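## Task

The wooden die sits loose on the palm of the upturned hand. Roll it in that hand until the two-pip face points up. Its rotation about the vertical does not matter, and the goal image shows one acceptable result. The hand counts as the fingers, palm, wrist camera, its post and the arm's last link. The task fails if the die touches anything else or leaves the hand. To finish, the die must rest still on the palm or fingers, clear of the wrist, the camera and its post. The palm must face straight up. No hand motor may read moving or overload or be building toward a shutdown; a motor that was off from the start is exempt. Then declare the scene done. The hand is then opened, and the die must still be correct while resting on the open hand.

## Robot and tools

Robot: one UR7e six-joint arm carrying a sixteen-motor right hand (index, middle, ring, thumb). There is only one arm, so each command has a single row, not one per arm.

Frames. The scene frame has its origin on the table below the arm base, with +z up. Looking along +x, +y points left. Results give the hand point position in metres and its orientation as a wxyz quaternion in that frame. The hand point sits in front of the palm, where thumb and index/middle tips would pinch. Its own axes: +z runs along the straightened fingers toward the tips. +x crosses the palm away from the thumb. +y leaves the palm face, which lies at y = -0.062 m. For the palm to face up, the hand point's +y must point along scene +z. A fixed mast near the wrist on the palm side (x 0.05 to 0.10, z -0.16 to -0.11, up to y +0.06) can be struck by the die.

The row: 24 numbers, each in [-1, 1], in this order.
1-6: dx, dy, dz, rx, ry, rz. These are an offset, not a pose. They are measured in the hand point's own axes from its measured pose at the start of the action. For the first action of a call, that start is the last pose reported in this scene. Scale: 1.0 means 0.6 m for dx-dz and 180 degrees for the rotation vector rx, ry, rz. Every row of an action refers back to the same start, not to the previous row. Zeros keep the hand where it is.
7-22: absolute goal angles for index_mcp, index_abd, index_pip, index_dip, middle_mcp, middle_abd, middle_pip, middle_dip, ring_mcp, ring_abd, ring_pip, ring_dip, thumb_cmc, thumb_axl, thumb_mcp, thumb_ipl. Each maps linearly from one stop at -1 to the other at +1. The values where each hinge is straight: finger mcp -0.75, abd 0.00, pip -0.58, dip -0.70; thumb_cmc -0.71, axl -0.68, mcp -0.23, ipl -0.17. Going toward +1 on a finger curls it toward the palm, with fingertips moving toward +y. On abd, +1 swings the finger away from the thumb. thumb_cmc toward +1 brings the thumb in front of the palm. thumb_axl rolls it. thumb_mcp/ipl bend it.
23: current_limit, mapping -1 to +1 onto 0 to 550 mA for every motor, with a floor of 11 mA. It also caps hinge speed, and a very low value may leave a finger too weak to lift.
24: speed, where a set-point moves at (speed+1)/2 of 5.9 rad/s. Both start at +0.4 and -0.6 and stay at their last written values.

Tools.
execute_actions(actions): a list of actions. Each action is up to 15 rows, one per 1/30 s step. A short action repeats its final row to fill 15 steps. An empty list just returns the state and images. Each commanded pose is clipped per step to within 100 mm and 16 degrees of the measured pose. Motion lags commands by about 0.17 s, and large moves may need several actions.
move(target, speed, stop_force, blocking): one 24-number row. Its pose part is an offset from the last reported pose, followed along a straight path. speed is in m/s, from 0.002 to 0.5 (default 0.25); turning is capped at twice that in rad/s. stop_force is in N, 9 to 40, and ends the path on resistance. Use it only with slow, non-rotating moves, and drop it when backing off a contact. blocking=false returns after 0.5 s; check it with wait(0) or halt it with stop. The move line reports the ending: done, off_target, moving, held, fault or contact. It also reports limits: paced means the pose was clipped; held means the clearance check blocked some steps.
wait(seconds 0-10): let time pass holding the last command.
stop(): brake a running move.
zoom_image(camera, region [x0,y0,x1,y1] in pixels, max 504x504). Cameras: cam_head_left, cam_head_right, cam_high, cam_low (896x504) and cam_wrist (504x504). The wrist camera is best for counting pips.
show_instructions(): the goal image. read_manual(section): licence texts only.
finished_scene(scene): declares scene 1 or 2 finished, opens the hand, grades it and starts the next scene. It cannot be undone.

Reading results. hand_goal lists the written goals; repeating them keeps a grip. hand_measured gives actual hinge positions on the same scale. hand_current_ma is positive when pushing toward -1. hand_state per motor: moving, goal, blocked or overload. A motor drawing 495 mA or more accumulates seconds and shuts down at 5 s for 10 s, so keep current_limit moderate and goals not far past contact. Wrist force/torque is given in hand point axes; it is noisy, has offsets and saturates near 50 N. A pose unreachable line means the clearance check altered the command.

Cautions. Roll the die gently with finger motions while the palm stays roughly up and low tilts are kept small. Never fling it off the hand or let it touch the table or anything else. Avoid fast motion and pressing into things: 150 N of external force or any joint reaching its load limit (wrist joints 26.6 N m) stops the arm for 10 s. After any fault or HAND FAULT, the remaining calls in that reply are skipped. Before finishing, uncurl the fingers so the die lies flat on the palm, level the palm, let the motors settle to goal, and confirm the top face on cam_wrist. The simulation keeps running while you think, and a brief random push may nudge the die.

Each tool is called after "Call:" as name(argument=value, ...) on one line, values as JSON.

Reference images:

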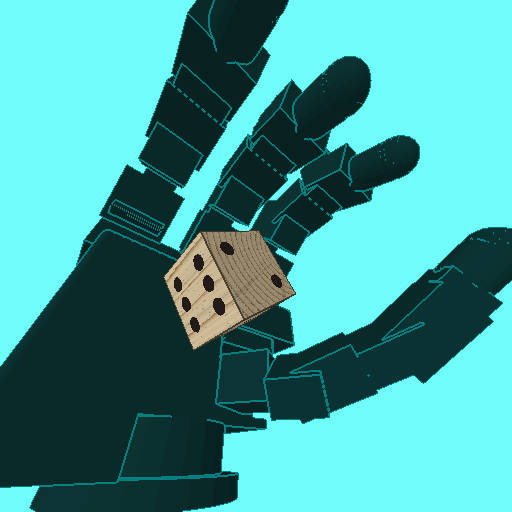

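## Session

Call:
execute_actions(actions=[])

Scene clock: 0.00 s.
end_effector_position=(+0.5993, +0.0785, +0.5162) hand_goal=(-0.046, +0.000, +0.008, -0.280, -0.046, +0.000, +0.008, -0.280, -0.046, +0.000, +0.008, -0.280, +0.104, -0.266, -0.032, +0.018) hand_measured=(-0.062, +0.000, +0.006, -0.282, -0.060, +0.000, +0.006, -0.282, -0.060, +0.000, +0.006, -0.282, +0.092, -0.270, -0.034, +0.016) hand_current_ma=(-80, +0, -12, -13, -77, +0, -12, -12, -80, +0, -13, -13, -62, -25, -12, -11) hand_state=(goal, goal, goal, goal, goal, goal, goal, goal, goal, goal, goal, goal, goal, goal, goal, goal) hand_current_limit=0.40 hand_speed=-0.60 end_effector_quat_wxyz=(+0.509, +0.447, +0.525, +0.515) end_effector_velocity=(-0.000, +0.001, -0.000) end_effector_angular_velocity=(-0.000, +0.001, +0.001)
Joint positions: [-0.18  -1.2    2.208 -4.193 -1.325 -0.058]
Joint velocities: [ 0.001  0.     0.001  0.     0.    -0.   ]
Joint torques (N m, as the arm reports them, + toward a larger angle): no reading
Motor temperatures (°C, as the motors report them): [21 21 22 28 31 28]
Wrist force (N, on the end effector, along its own x y z axes, offset not removed): no reading
Wrist torque (N m, same axes, about the end effector's origin, offset not removed): no reading
Hand target: +0.599, +0.078, +0.516; +0.509, +0.447, +0.525, +0.515

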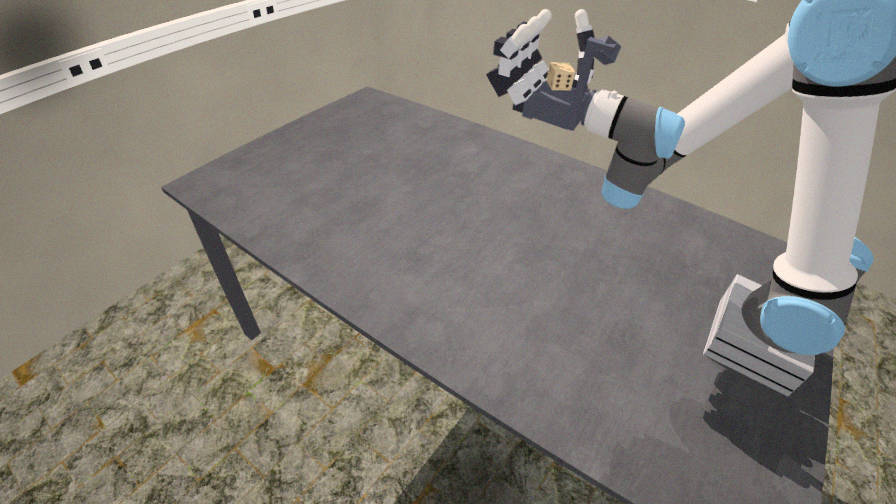

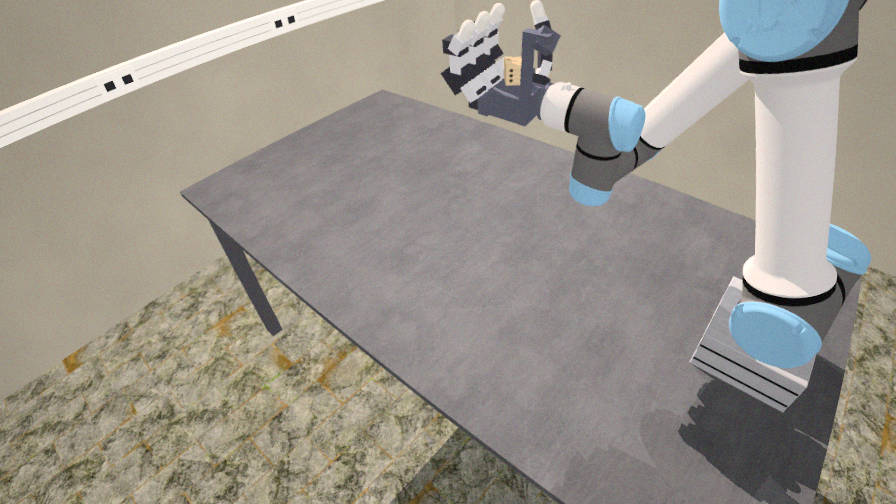

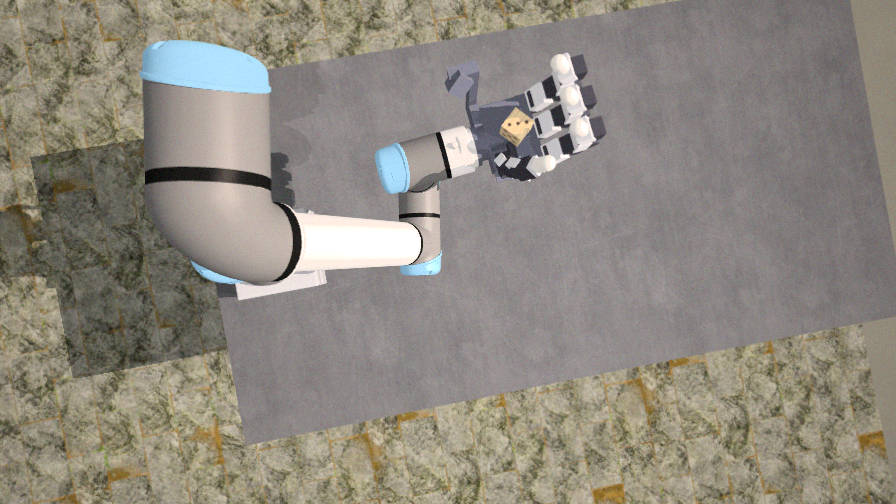

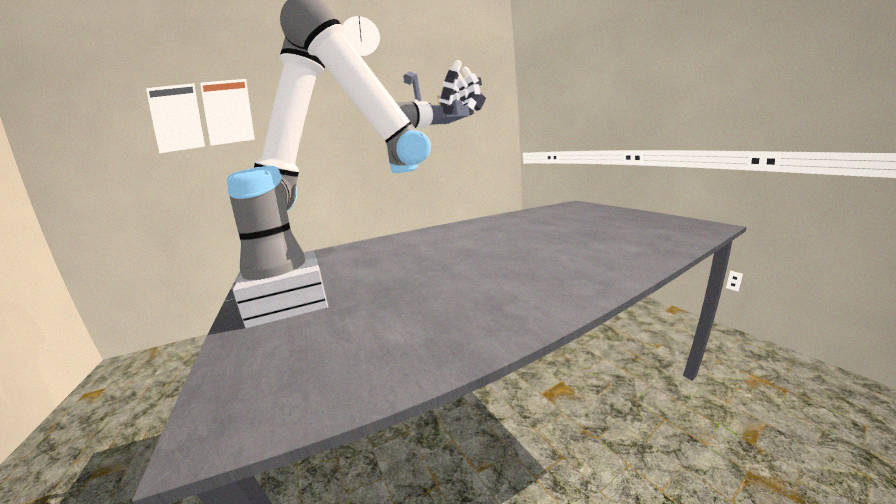

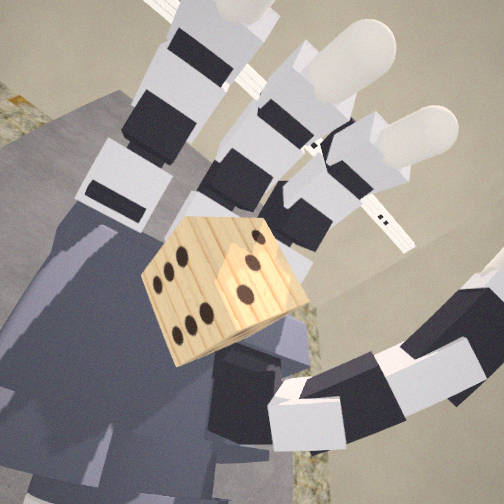

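Call:
zoom_image(camera="cam_high", region=[440, 50, 620, 190])

Call:
zoom_image(camera="cam_head_left", region=[480, 10, 640, 130])

Call:
zoom_image(camera="cam_low", region=[390, 50, 500, 130])

Region (440, 50, 620, 190) of cam_high's 896x504 image, scaled by 2.800, with more detail than that image has.

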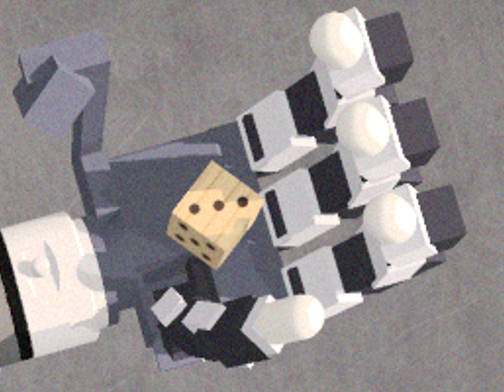

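Region (480, 10, 640, 130) of cam_head_left's 896x504 image, scaled by 3.150, with more detail than that image has; it fills the top 378 rows of this view, and the rest is white.

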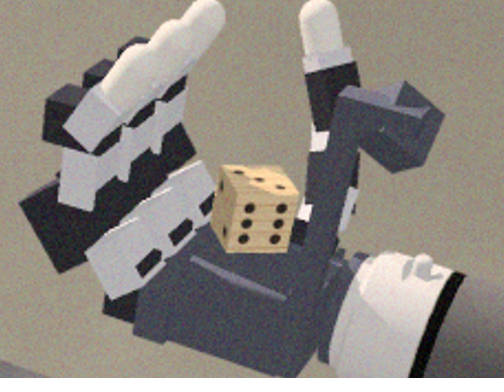

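Region (390, 50, 500, 130) of cam_low's 896x504 image, scaled by 4.582, with more detail than that image has; it fills the top 367 rows of this view, and the rest is white.

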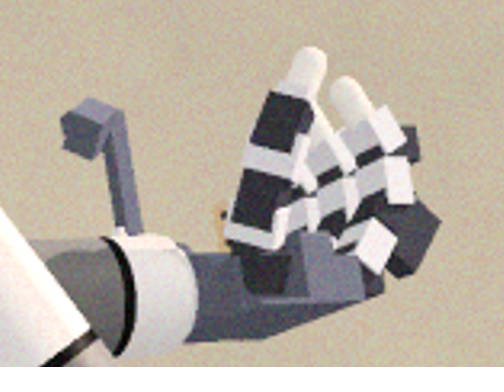

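Call:
move(target=[0,0,0,0,0,0,-0.05,0,0,-0.28,-0.05,0,0,-0.28,0.3,-0.2,0.3,0.0,0.1,-0.27,-0.03,0.02,0.4,-0.6])

Scene clock: 11.70 s.
end_effector_position=(+0.5993, +0.0785, +0.5162) hand_goal=(-0.050, +0.000, +0.000, -0.280, -0.050, +0.000, +0.000, -0.280, +0.300, -0.200, +0.300, +0.000, +0.100, -0.270, -0.030, +0.020) hand_measured=(-0.062, +0.000, +0.002, -0.282, -0.060, +0.000, +0.002, -0.282, +0.296, -0.198, +0.300, -0.002, +0.092, -0.270, -0.032, +0.018) hand_current_ma=(-59, +0, +14, -13, -54, +0, +14, -12, -16, +12, -1, -11, -41, +0, -12, -11) hand_state=(goal, goal, goal, goal, goal, goal, goal, goal, goal, goal, goal, goal, goal, goal, goal, goal) hand_current_limit=0.40 hand_speed=-0.60 end_effector_quat_wxyz=(+0.509, +0.447, +0.525, +0.515) end_effector_velocity=(-0.000, +0.000, +0.000) end_effector_angular_velocity=(-0.000, -0.001, +0.002)
Joint positions: [-0.18  -1.2    2.208 -4.193 -1.325 -0.058]
Joint velocities: [ 0.    -0.    -0.    -0.     0.001 -0.   ]
Joint torques (N m, as the arm reports them, + toward a larger angle): [  3.65 -26.77  -6.83  -3.86  -0.81  -0.56]
Motor temperatures (°C, as the motors report them): [21 21 22 28 31 28]
Wrist force (N, on the end effector, along its own x y z axes, offset not removed): [-1.2 0.0 -1.2]
Wrist torque (N m, same axes, about the end effector's origin, offset not removed): [-0.29 0.29 -0.37]
Hand target: +0.599, +0.078, +0.516; +0.509, +0.447, +0.525, +0.515
Off the commanded pose: 0.000 m, 0 deg.
move: done

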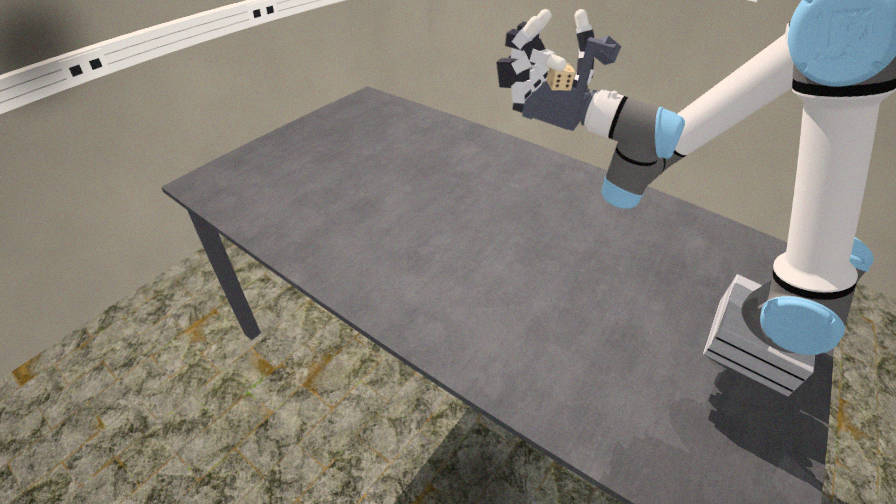

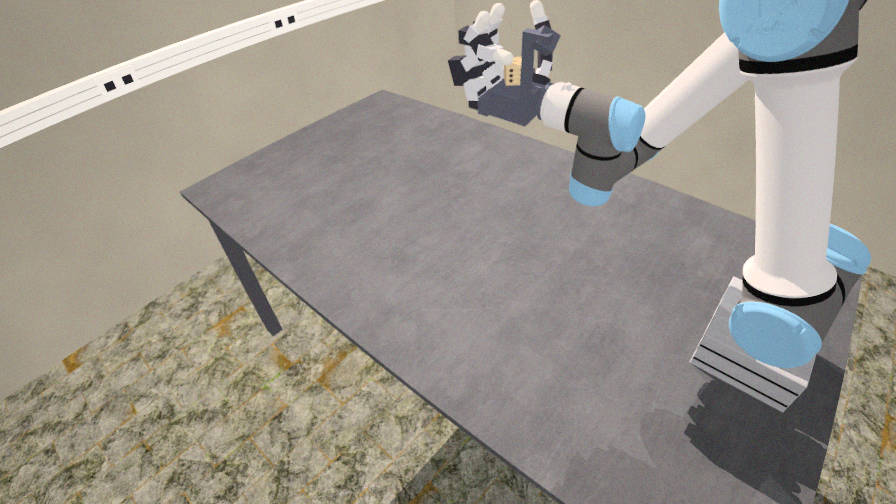

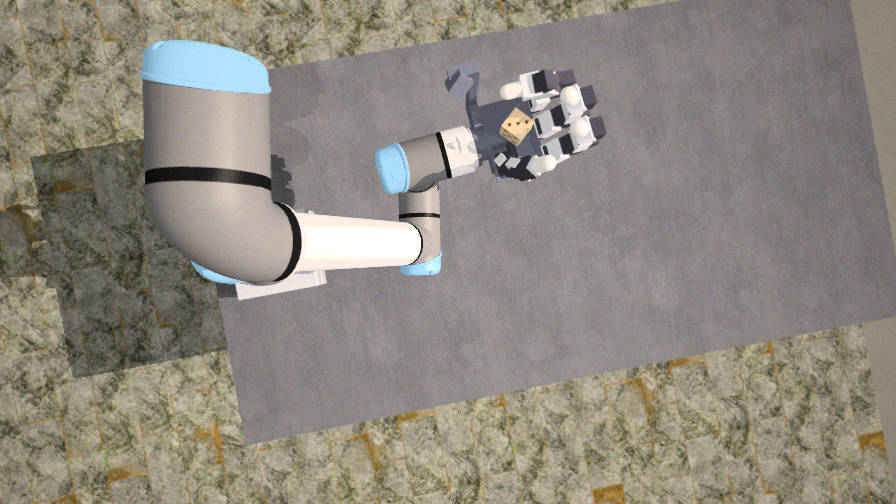

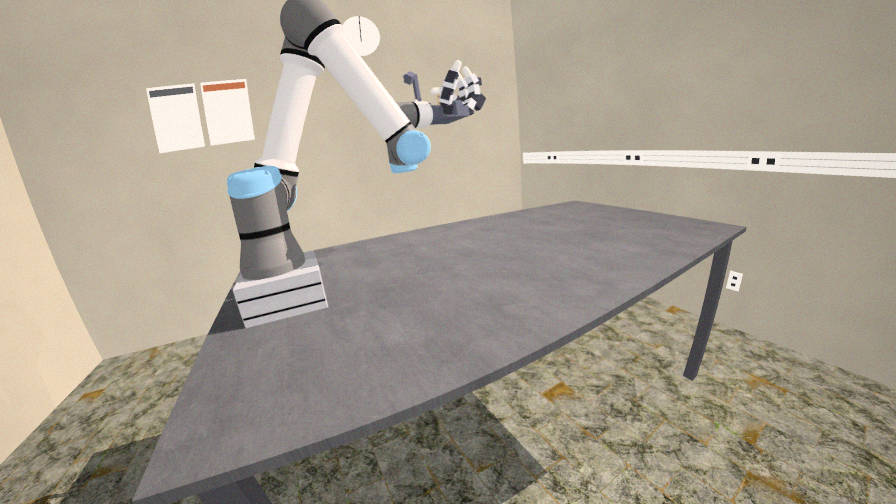

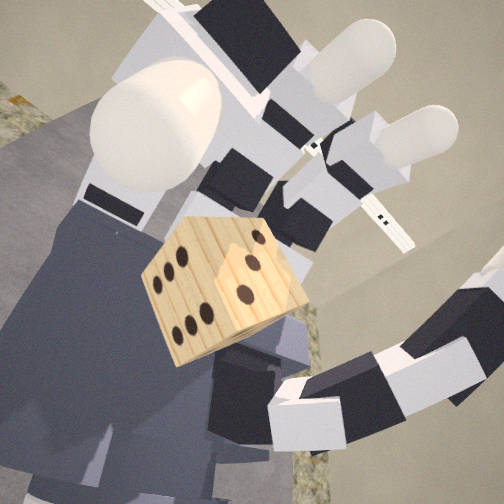

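Call:
move(target=[0,0,0,0,0,0,-0.05,0,0,-0.28,-0.05,0,0,-0.28,0.0,0.3,0.3,0.0,0.1,-0.27,-0.03,0.02,0.4,-0.6])

Call:
zoom_image(camera="cam_high", region=[440, 50, 620, 190])

Call:
zoom_image(camera="cam_head_left", region=[480, 10, 640, 130])

Scene clock: 15.33 s.
end_effector_position=(+0.5993, +0.0785, +0.5162) hand_goal=(-0.050, +0.000, +0.000, -0.280, -0.050, +0.000, +0.000, -0.280, +0.000, +0.300, +0.300, +0.000, +0.100, -0.270, -0.030, +0.020) hand_measured=(-0.062, +0.000, +0.002, -0.282, -0.060, +0.000, +0.002, -0.282, -0.002, +0.298, +0.300, -0.002, +0.092, -0.270, -0.032, +0.018) hand_current_ma=(-59, +0, +14, -13, -54, +0, +14, -12, -10, -9, +0, -11, -41, +0, -12, -11) hand_state=(goal, goal, goal, goal, goal, goal, goal, goal, goal, goal, goal, goal, goal, goal, goal, goal) hand_current_limit=0.40 hand_speed=-0.60 end_effector_quat_wxyz=(+0.509, +0.447, +0.525, +0.515) end_effector_velocity=(-0.000, -0.000, +0.000) end_effector_angular_velocity=(-0.000, -0.001, -0.001)
Joint positions: [-0.18  -1.2    2.208 -4.193 -1.325 -0.058]
Joint velocities: [ 0.    -0.    -0.    -0.    -0.001 -0.   ]
Joint torques (N m, as the arm reports them, + toward a larger angle): [  4.34 -28.19  -6.5   -3.8   -0.82  -0.9 ]
Motor temperatures (°C, as the motors report them): [21 21 22 28 31 28]
Wrist force (N, on the end effector, along its own x y z axes, offset not removed): [0.4 0.6 -0.3]
Wrist torque (N m, same axes, about the end effector's origin, offset not removed): [-0.15 0.01 -0.17]
Hand target: +0.599, +0.078, +0.516; +0.509, +0.447, +0.525, +0.515
Off the commanded pose: 0.000 m, 0 deg.
move: done

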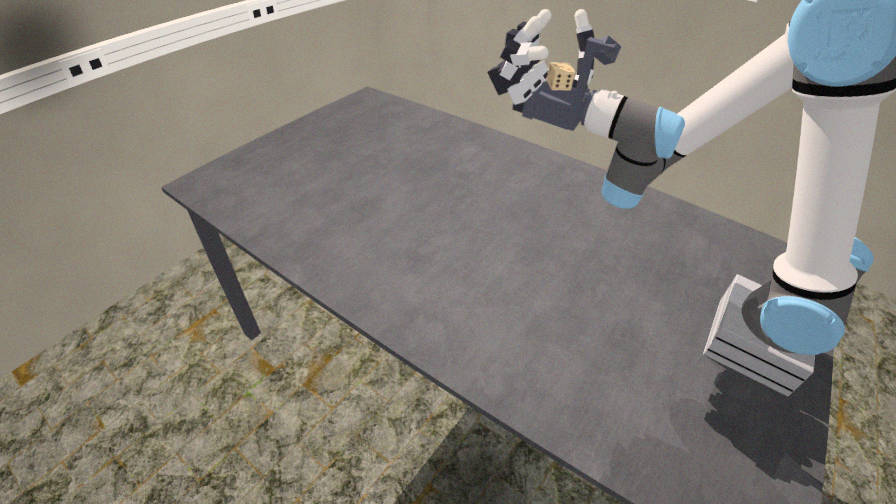

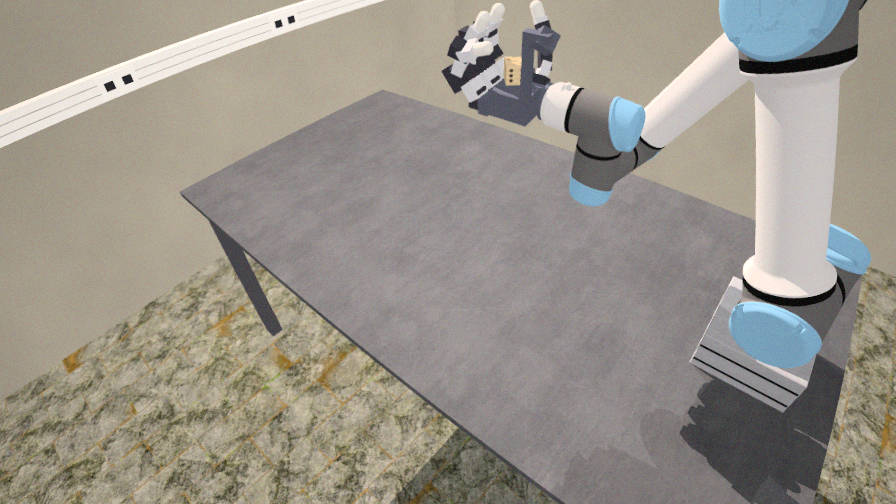

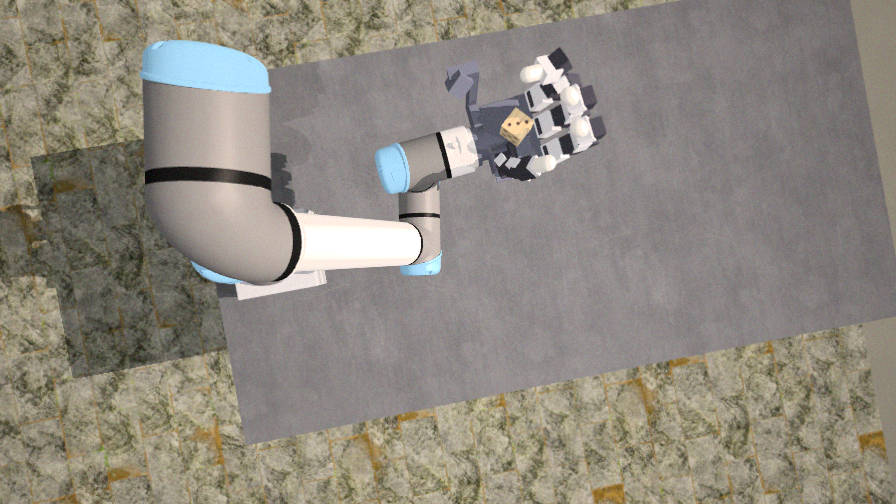

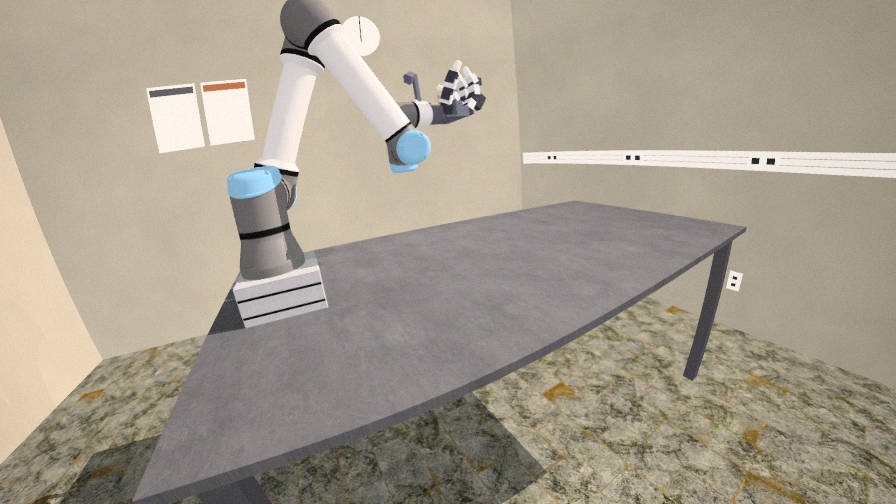

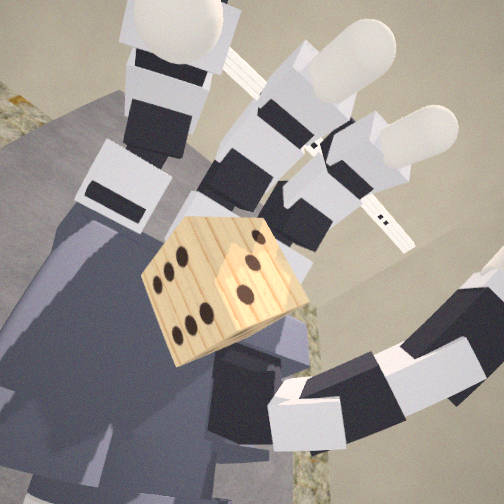

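Region (440, 50, 620, 190) of cam_high's 896x504 image, scaled by 2.800, with more detail than that image has.

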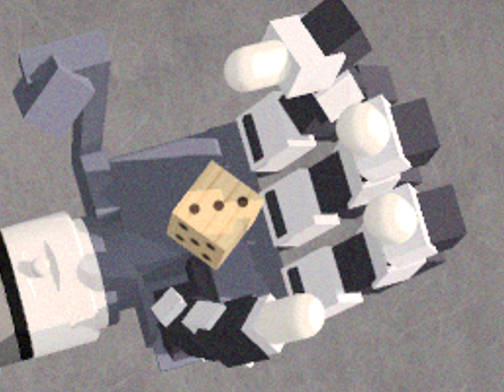

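Region (480, 10, 640, 130) of cam_head_left's 896x504 image, scaled by 3.150, with more detail than that image has; it fills the top 378 rows of this view, and the rest is white.

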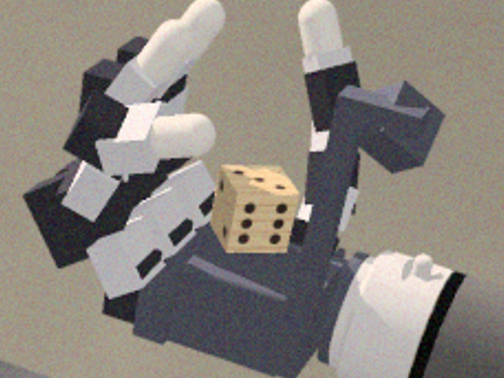

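Call:
move(target=[0,0,0,0,0,0,-0.05,0,0,-0.28,-0.05,0,0,-0.28,0.15,-0.5,0.2,-0.1,0.1,-0.27,-0.03,0.02,0.4,-0.6])

Call:
zoom_image(camera="cam_high", region=[440, 50, 620, 190])

Call:
zoom_image(camera="cam_head_left", region=[480, 10, 640, 130])

Scene clock: 19.80 s.
end_effector_position=(+0.5993, +0.0785, +0.5162) hand_goal=(-0.050, +0.000, +0.000, -0.280, -0.050, +0.000, +0.000, -0.280, +0.150, -0.500, +0.200, -0.100, +0.100, -0.270, -0.030, +0.020) hand_measured=(-0.062, +0.000, +0.002, -0.282, -0.060, -0.018, +0.004, -0.278, +0.142, -0.306, +0.206, -0.096, +0.092, -0.270, -0.032, +0.018) hand_current_ma=(-59, +0, +14, -13, -54, -86, +19, +11, -41, +385, +33, +21, -41, +0, -12, -11) hand_state=(goal, goal, goal, goal, goal, goal, goal, goal, goal, blocked, goal, goal, goal, goal, goal, goal) hand_current_limit=0.40 hand_speed=-0.60 end_effector_quat_wxyz=(+0.509, +0.447, +0.525, +0.515) end_effector_velocity=(+0.000, +0.001, -0.001) end_effector_angular_velocity=(+0.001, +0.002, +0.002)
Joint positions: [-0.18  -1.2    2.208 -4.193 -1.325 -0.058]
Joint velocities: [0.001 0.001 0.    0.001 0.002 0.   ]
Joint torques (N m, as the arm reports them, + toward a larger angle): [  3.14 -26.6   -8.12  -3.94  -1.    -0.51]
Motor temperatures (°C, as the motors report them): [21 21 22 28 31 28]
Wrist force (N, on the end effector, along its own x y z axes, offset not removed): [0.4 -1.3 -0.6]
Wrist torque (N m, same axes, about the end effector's origin, offset not removed): [-0.51 -0.10 -0.20]
Hand target: +0.599, +0.078, +0.516; +0.509, +0.447, +0.525, +0.515
Off the commanded pose: 0.000 m, 0 deg.
move: done

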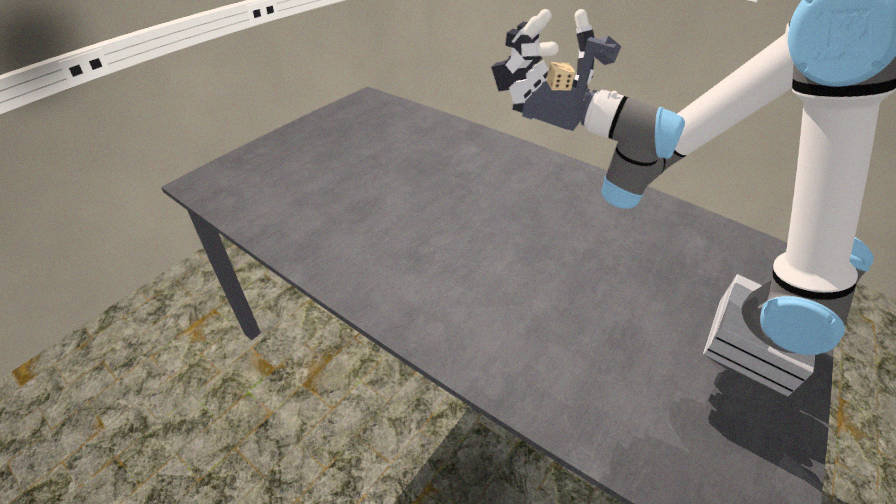

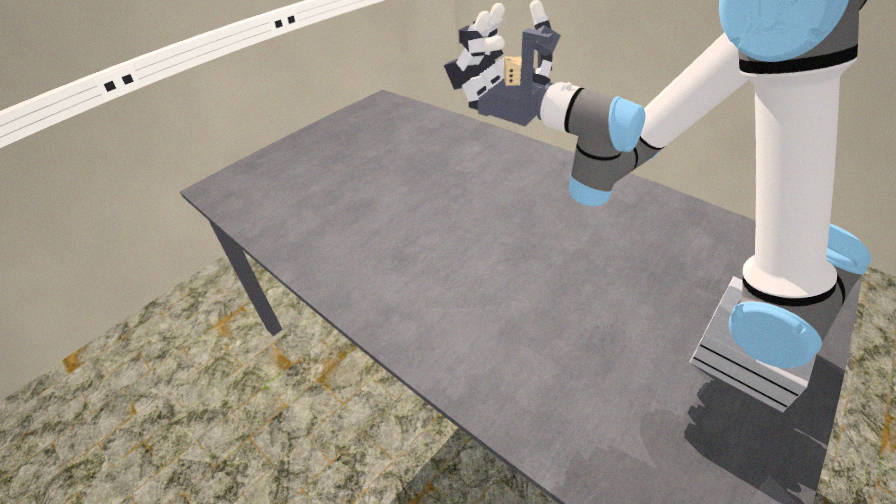

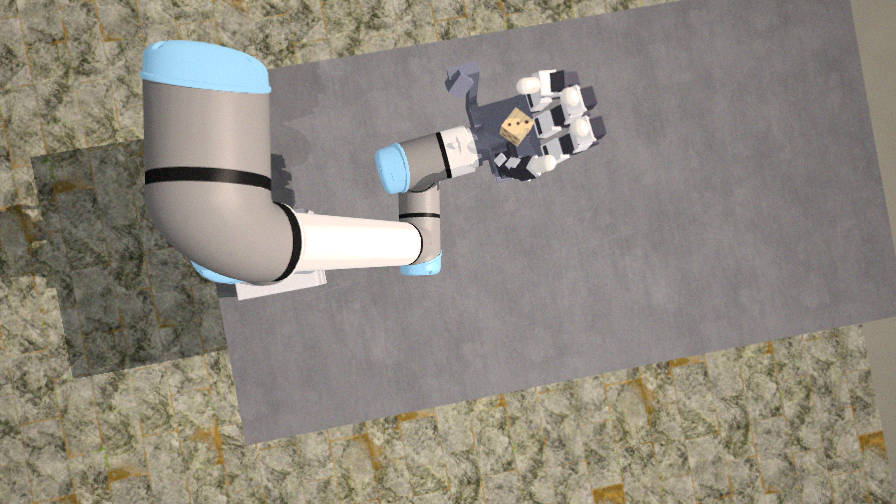

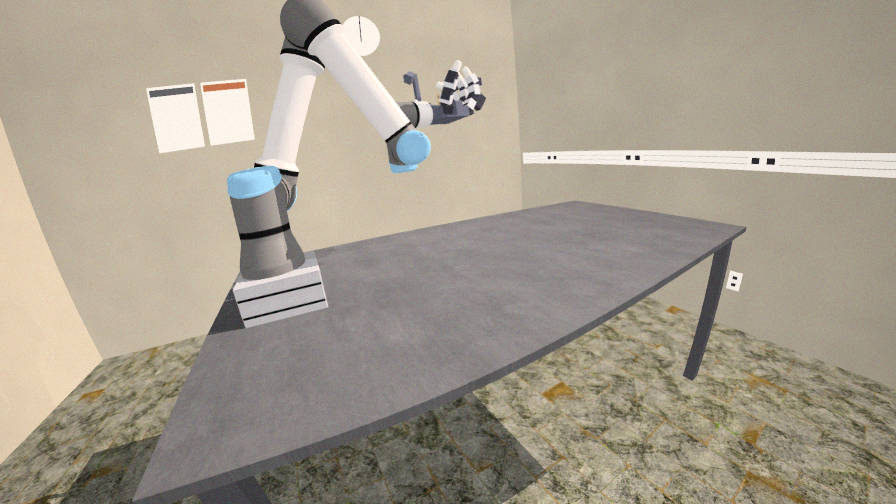

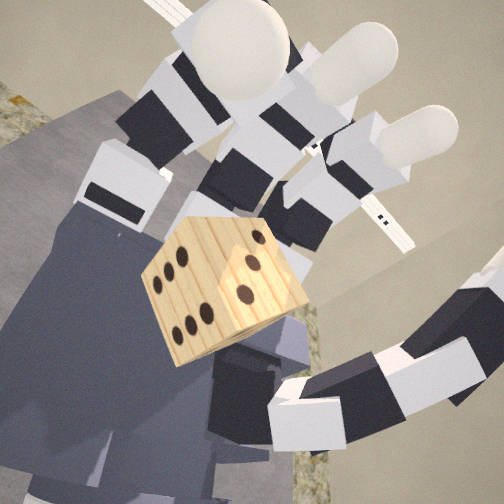

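Region (440, 50, 620, 190) of cam_high's 896x504 image, scaled by 2.800, with more detail than that image has.

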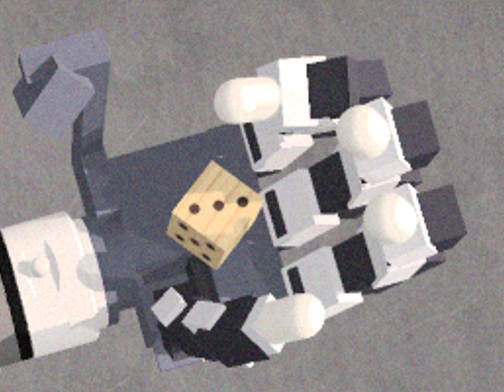

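Region (480, 10, 640, 130) of cam_head_left's 896x504 image, scaled by 3.150, with more detail than that image has; it fills the top 378 rows of this view, and the rest is white.

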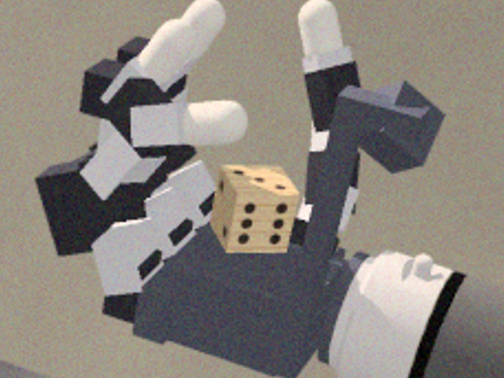

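Call:
move(target=[0,0,0,0,0,0,-0.5,0,-0.4,-0.5,-0.5,0,-0.4,-0.5,0.15,-0.6,0.3,-0.1,0.1,-0.27,-0.03,0.02,0.4,-0.6])

Call:
zoom_image(camera="cam_high", region=[440, 50, 620, 190])

Call:
zoom_image(camera="cam_head_left", region=[480, 10, 640, 130])

Scene clock: 25.13 s.
end_effector_position=(+0.5993, +0.0785, +0.5162) hand_goal=(-0.500, +0.000, -0.400, -0.500, -0.500, +0.000, -0.400, -0.500, +0.150, -0.600, +0.300, -0.100, +0.100, -0.270, -0.030, +0.020) hand_measured=(-0.510, +0.000, -0.400, -0.498, -0.508, -0.002, -0.400, -0.498, +0.142, -0.598, +0.300, -0.096, +0.092, -0.270, -0.032, +0.018) hand_current_ma=(-53, +0, -2, +12, -50, -12, -2, +11, -39, +6, -5, +21, -41, +0, -12, -11) hand_state=(goal, goal, goal, goal, goal, goal, goal, goal, goal, goal, goal, goal, goal, goal, goal, goal) hand_current_limit=0.40 hand_speed=-0.60 end_effector_quat_wxyz=(+0.509, +0.447, +0.525, +0.515) end_effector_velocity=(-0.000, +0.000, -0.000) end_effector_angular_velocity=(-0.000, +0.000, -0.000)
Joint positions: [-0.18  -1.2    2.208 -4.193 -1.325 -0.058]
Joint velocities: [ 0.001  0.     0.     0.    -0.001 -0.   ]
Joint torques (N m, as the arm reports them, + toward a larger angle): [  3.29 -25.31  -7.27  -3.66  -1.07  -0.77]
Motor temperatures (°C, as the motors report them): [21 21 22 28 31 28]
Wrist force (N, on the end effector, along its own x y z axes, offset not removed): [1.8 -2.5 1.2]
Wrist torque (N m, same axes, about the end effector's origin, offset not removed): [-0.82 -0.45 0.09]
Hand target: +0.599, +0.078, +0.516; +0.509, +0.447, +0.525, +0.515
Off the commanded pose: 0.000 m, 0 deg.
move: done

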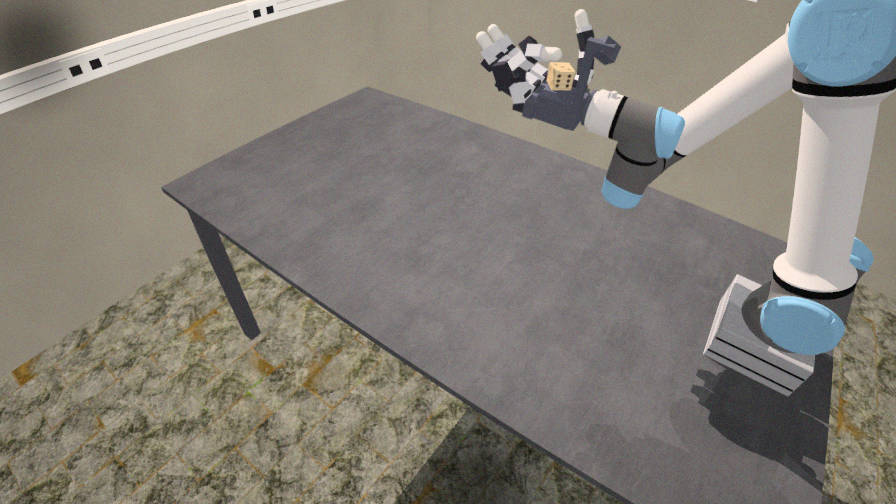

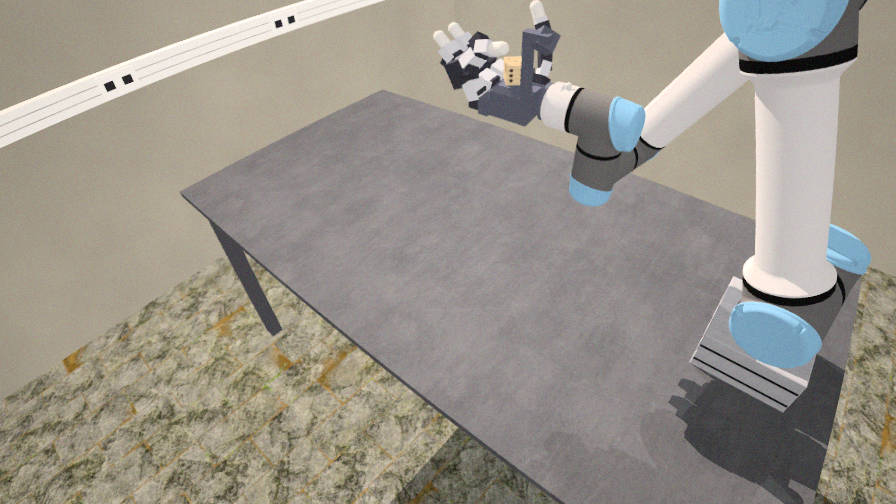

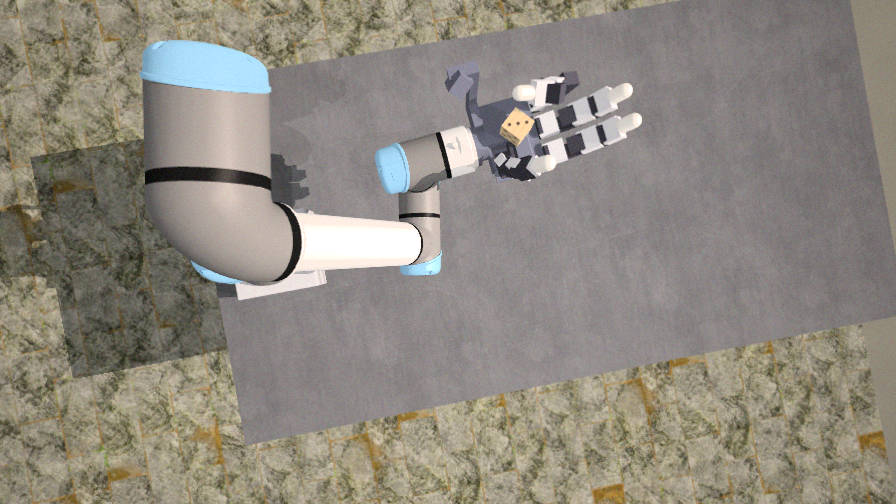

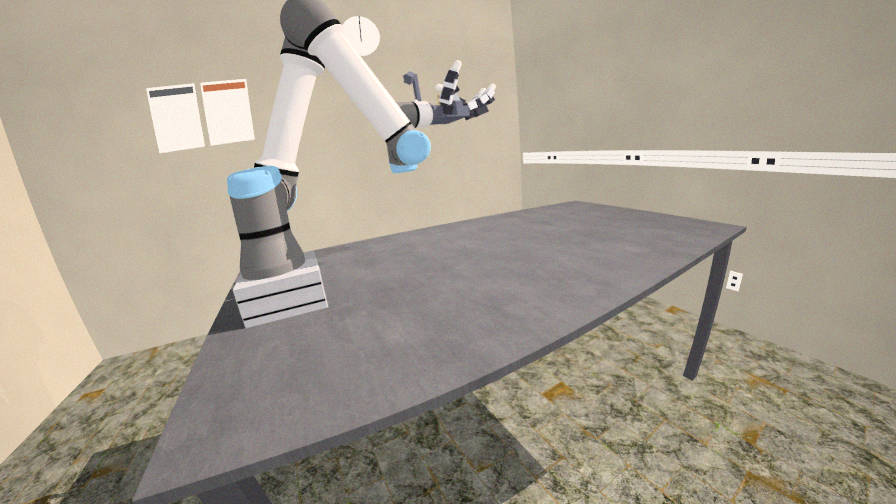

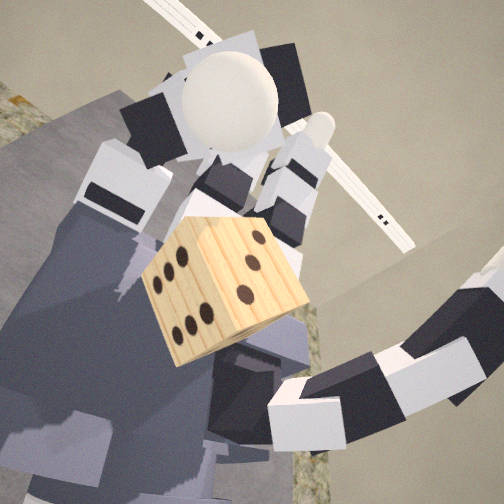

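Region (440, 50, 620, 190) of cam_high's 896x504 image, scaled by 2.800, with more detail than that image has.

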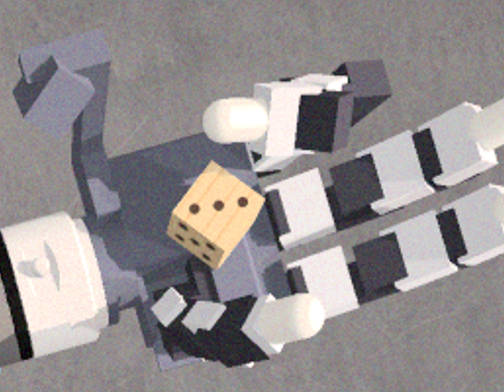

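Region (480, 10, 640, 130) of cam_head_left's 896x504 image, scaled by 3.150, with more detail than that image has; it fills the top 378 rows of this view, and the rest is white.

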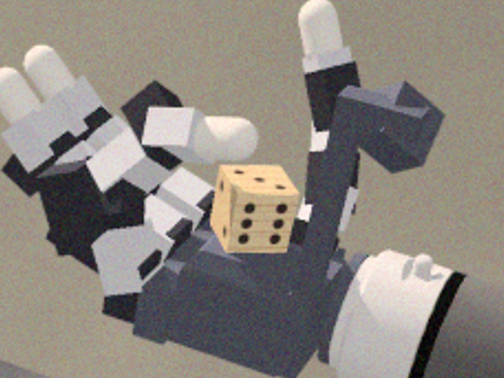

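Call:
move(target=[0,0,0,0,0,0,-0.6,0,-0.5,-0.6,-0.6,0,-0.5,-0.6,0.1,-0.85,0.3,-0.1,0.1,-0.27,-0.03,0.02,0.4,-0.7])

Call:
zoom_image(camera="cam_high", region=[440, 50, 620, 190])

Call:
zoom_image(camera="cam_head_left", region=[480, 10, 640, 130])

Scene clock: 29.57 s.
end_effector_position=(+0.5993, +0.0785, +0.5162) hand_goal=(-0.600, +0.000, -0.500, -0.600, -0.600, +0.000, -0.500, -0.600, +0.100, -0.850, +0.300, -0.100, +0.100, -0.270, -0.030, +0.020) hand_measured=(-0.610, +0.000, -0.500, -0.598, -0.610, -0.002, -0.500, -0.598, +0.100, -0.850, +0.300, -0.096, +0.092, -0.270, -0.032, +0.018) hand_current_ma=(-56, +0, -3, +12, -53, -12, -3, +11, -1, +3, -5, +20, -41, +0, -12, -11) hand_state=(goal, goal, goal, goal, goal, goal, goal, goal, goal, goal, goal, goal, goal, goal, goal, goal) hand_current_limit=0.40 hand_speed=-0.70 end_effector_quat_wxyz=(+0.509, +0.447, +0.525, +0.515) end_effector_velocity=(-0.000, -0.000, -0.000) end_effector_angular_velocity=(+0.000, -0.000, -0.001)
Joint positions: [-0.18  -1.2    2.208 -4.193 -1.325 -0.058]
Joint velocities: [ 0.     0.     0.001 -0.001 -0.001  0.   ]
Joint torques (N m, as the arm reports them, + toward a larger angle): [  4.21 -27.08  -8.79  -2.9   -0.87  -0.76]
Motor temperatures (°C, as the motors report them): [21 21 22 28 31 28]
Wrist force (N, on the end effector, along its own x y z axes, offset not removed): [-0.5 -1.3 -1.6]
Wrist torque (N m, same axes, about the end effector's origin, offset not removed): [-0.29 0.11 -0.27]
Hand target: +0.599, +0.078, +0.516; +0.509, +0.447, +0.525, +0.515
Off the commanded pose: 0.000 m, 0 deg.
move: done

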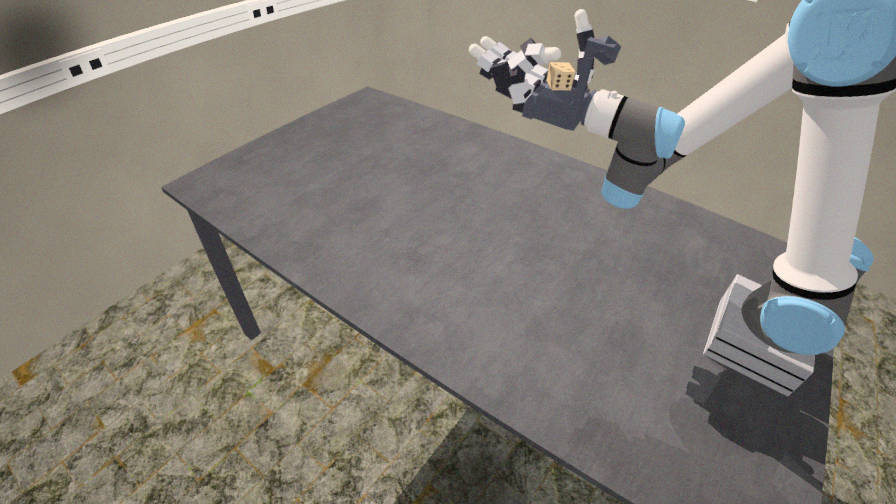

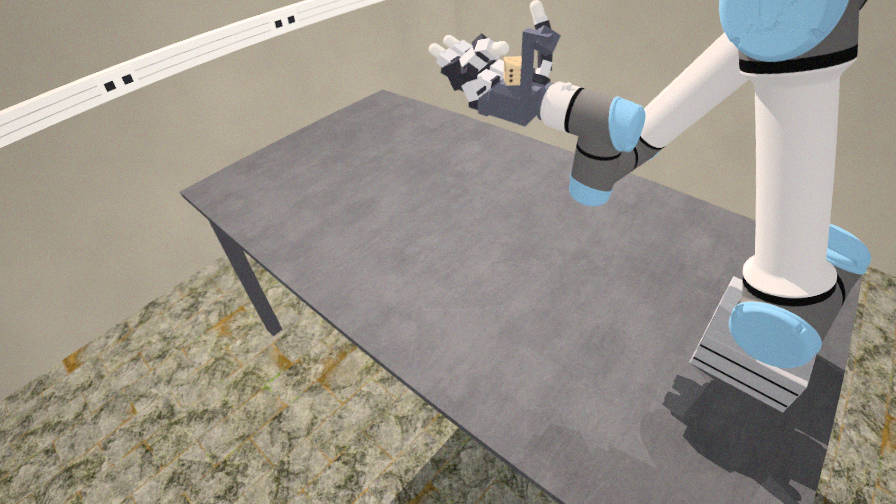

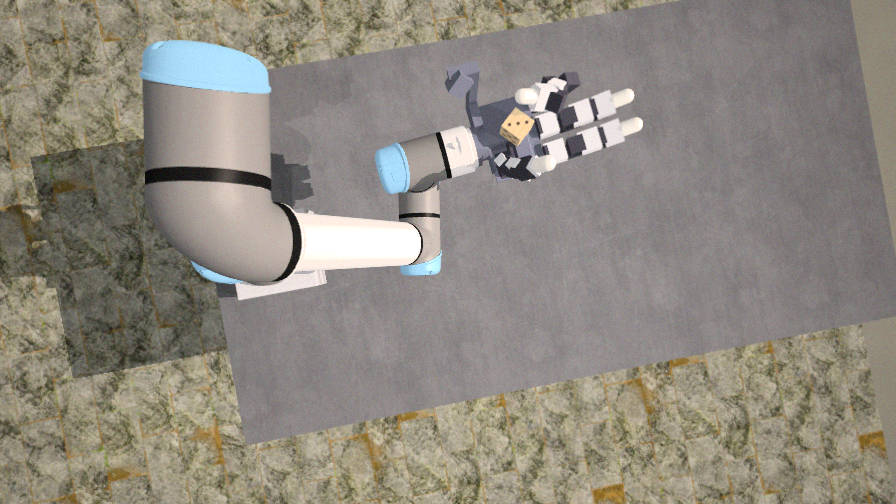

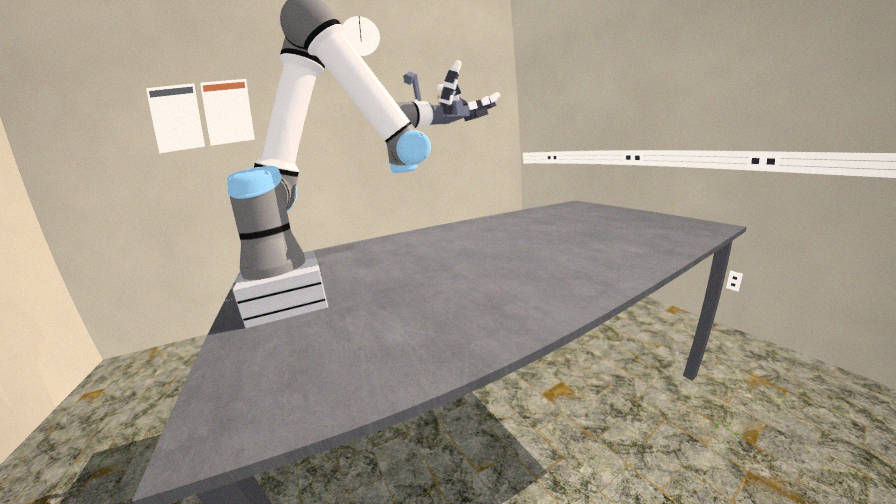

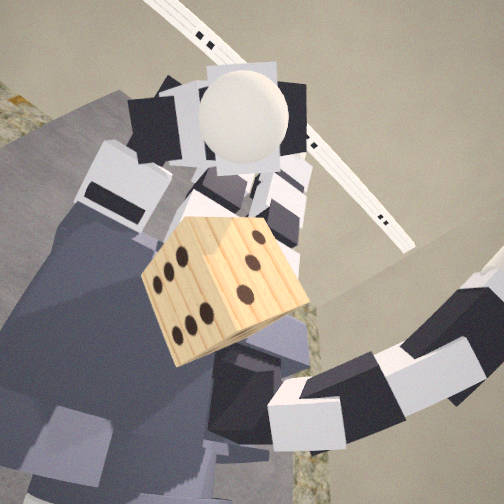

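Region (440, 50, 620, 190) of cam_high's 896x504 image, scaled by 2.800, with more detail than that image has.

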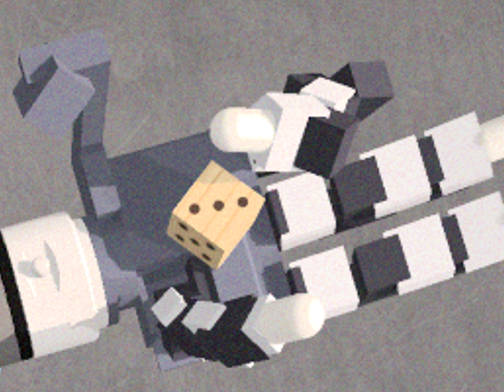

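Region (480, 10, 640, 130) of cam_head_left's 896x504 image, scaled by 3.150, with more detail than that image has; it fills the top 378 rows of this view, and the rest is white.

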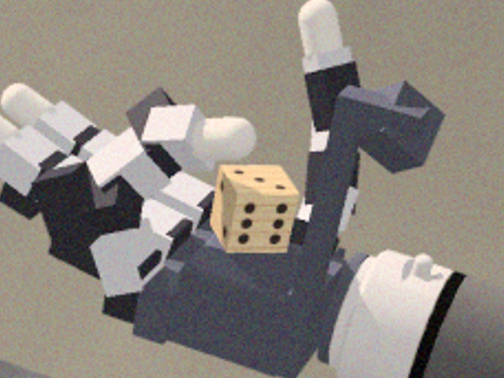

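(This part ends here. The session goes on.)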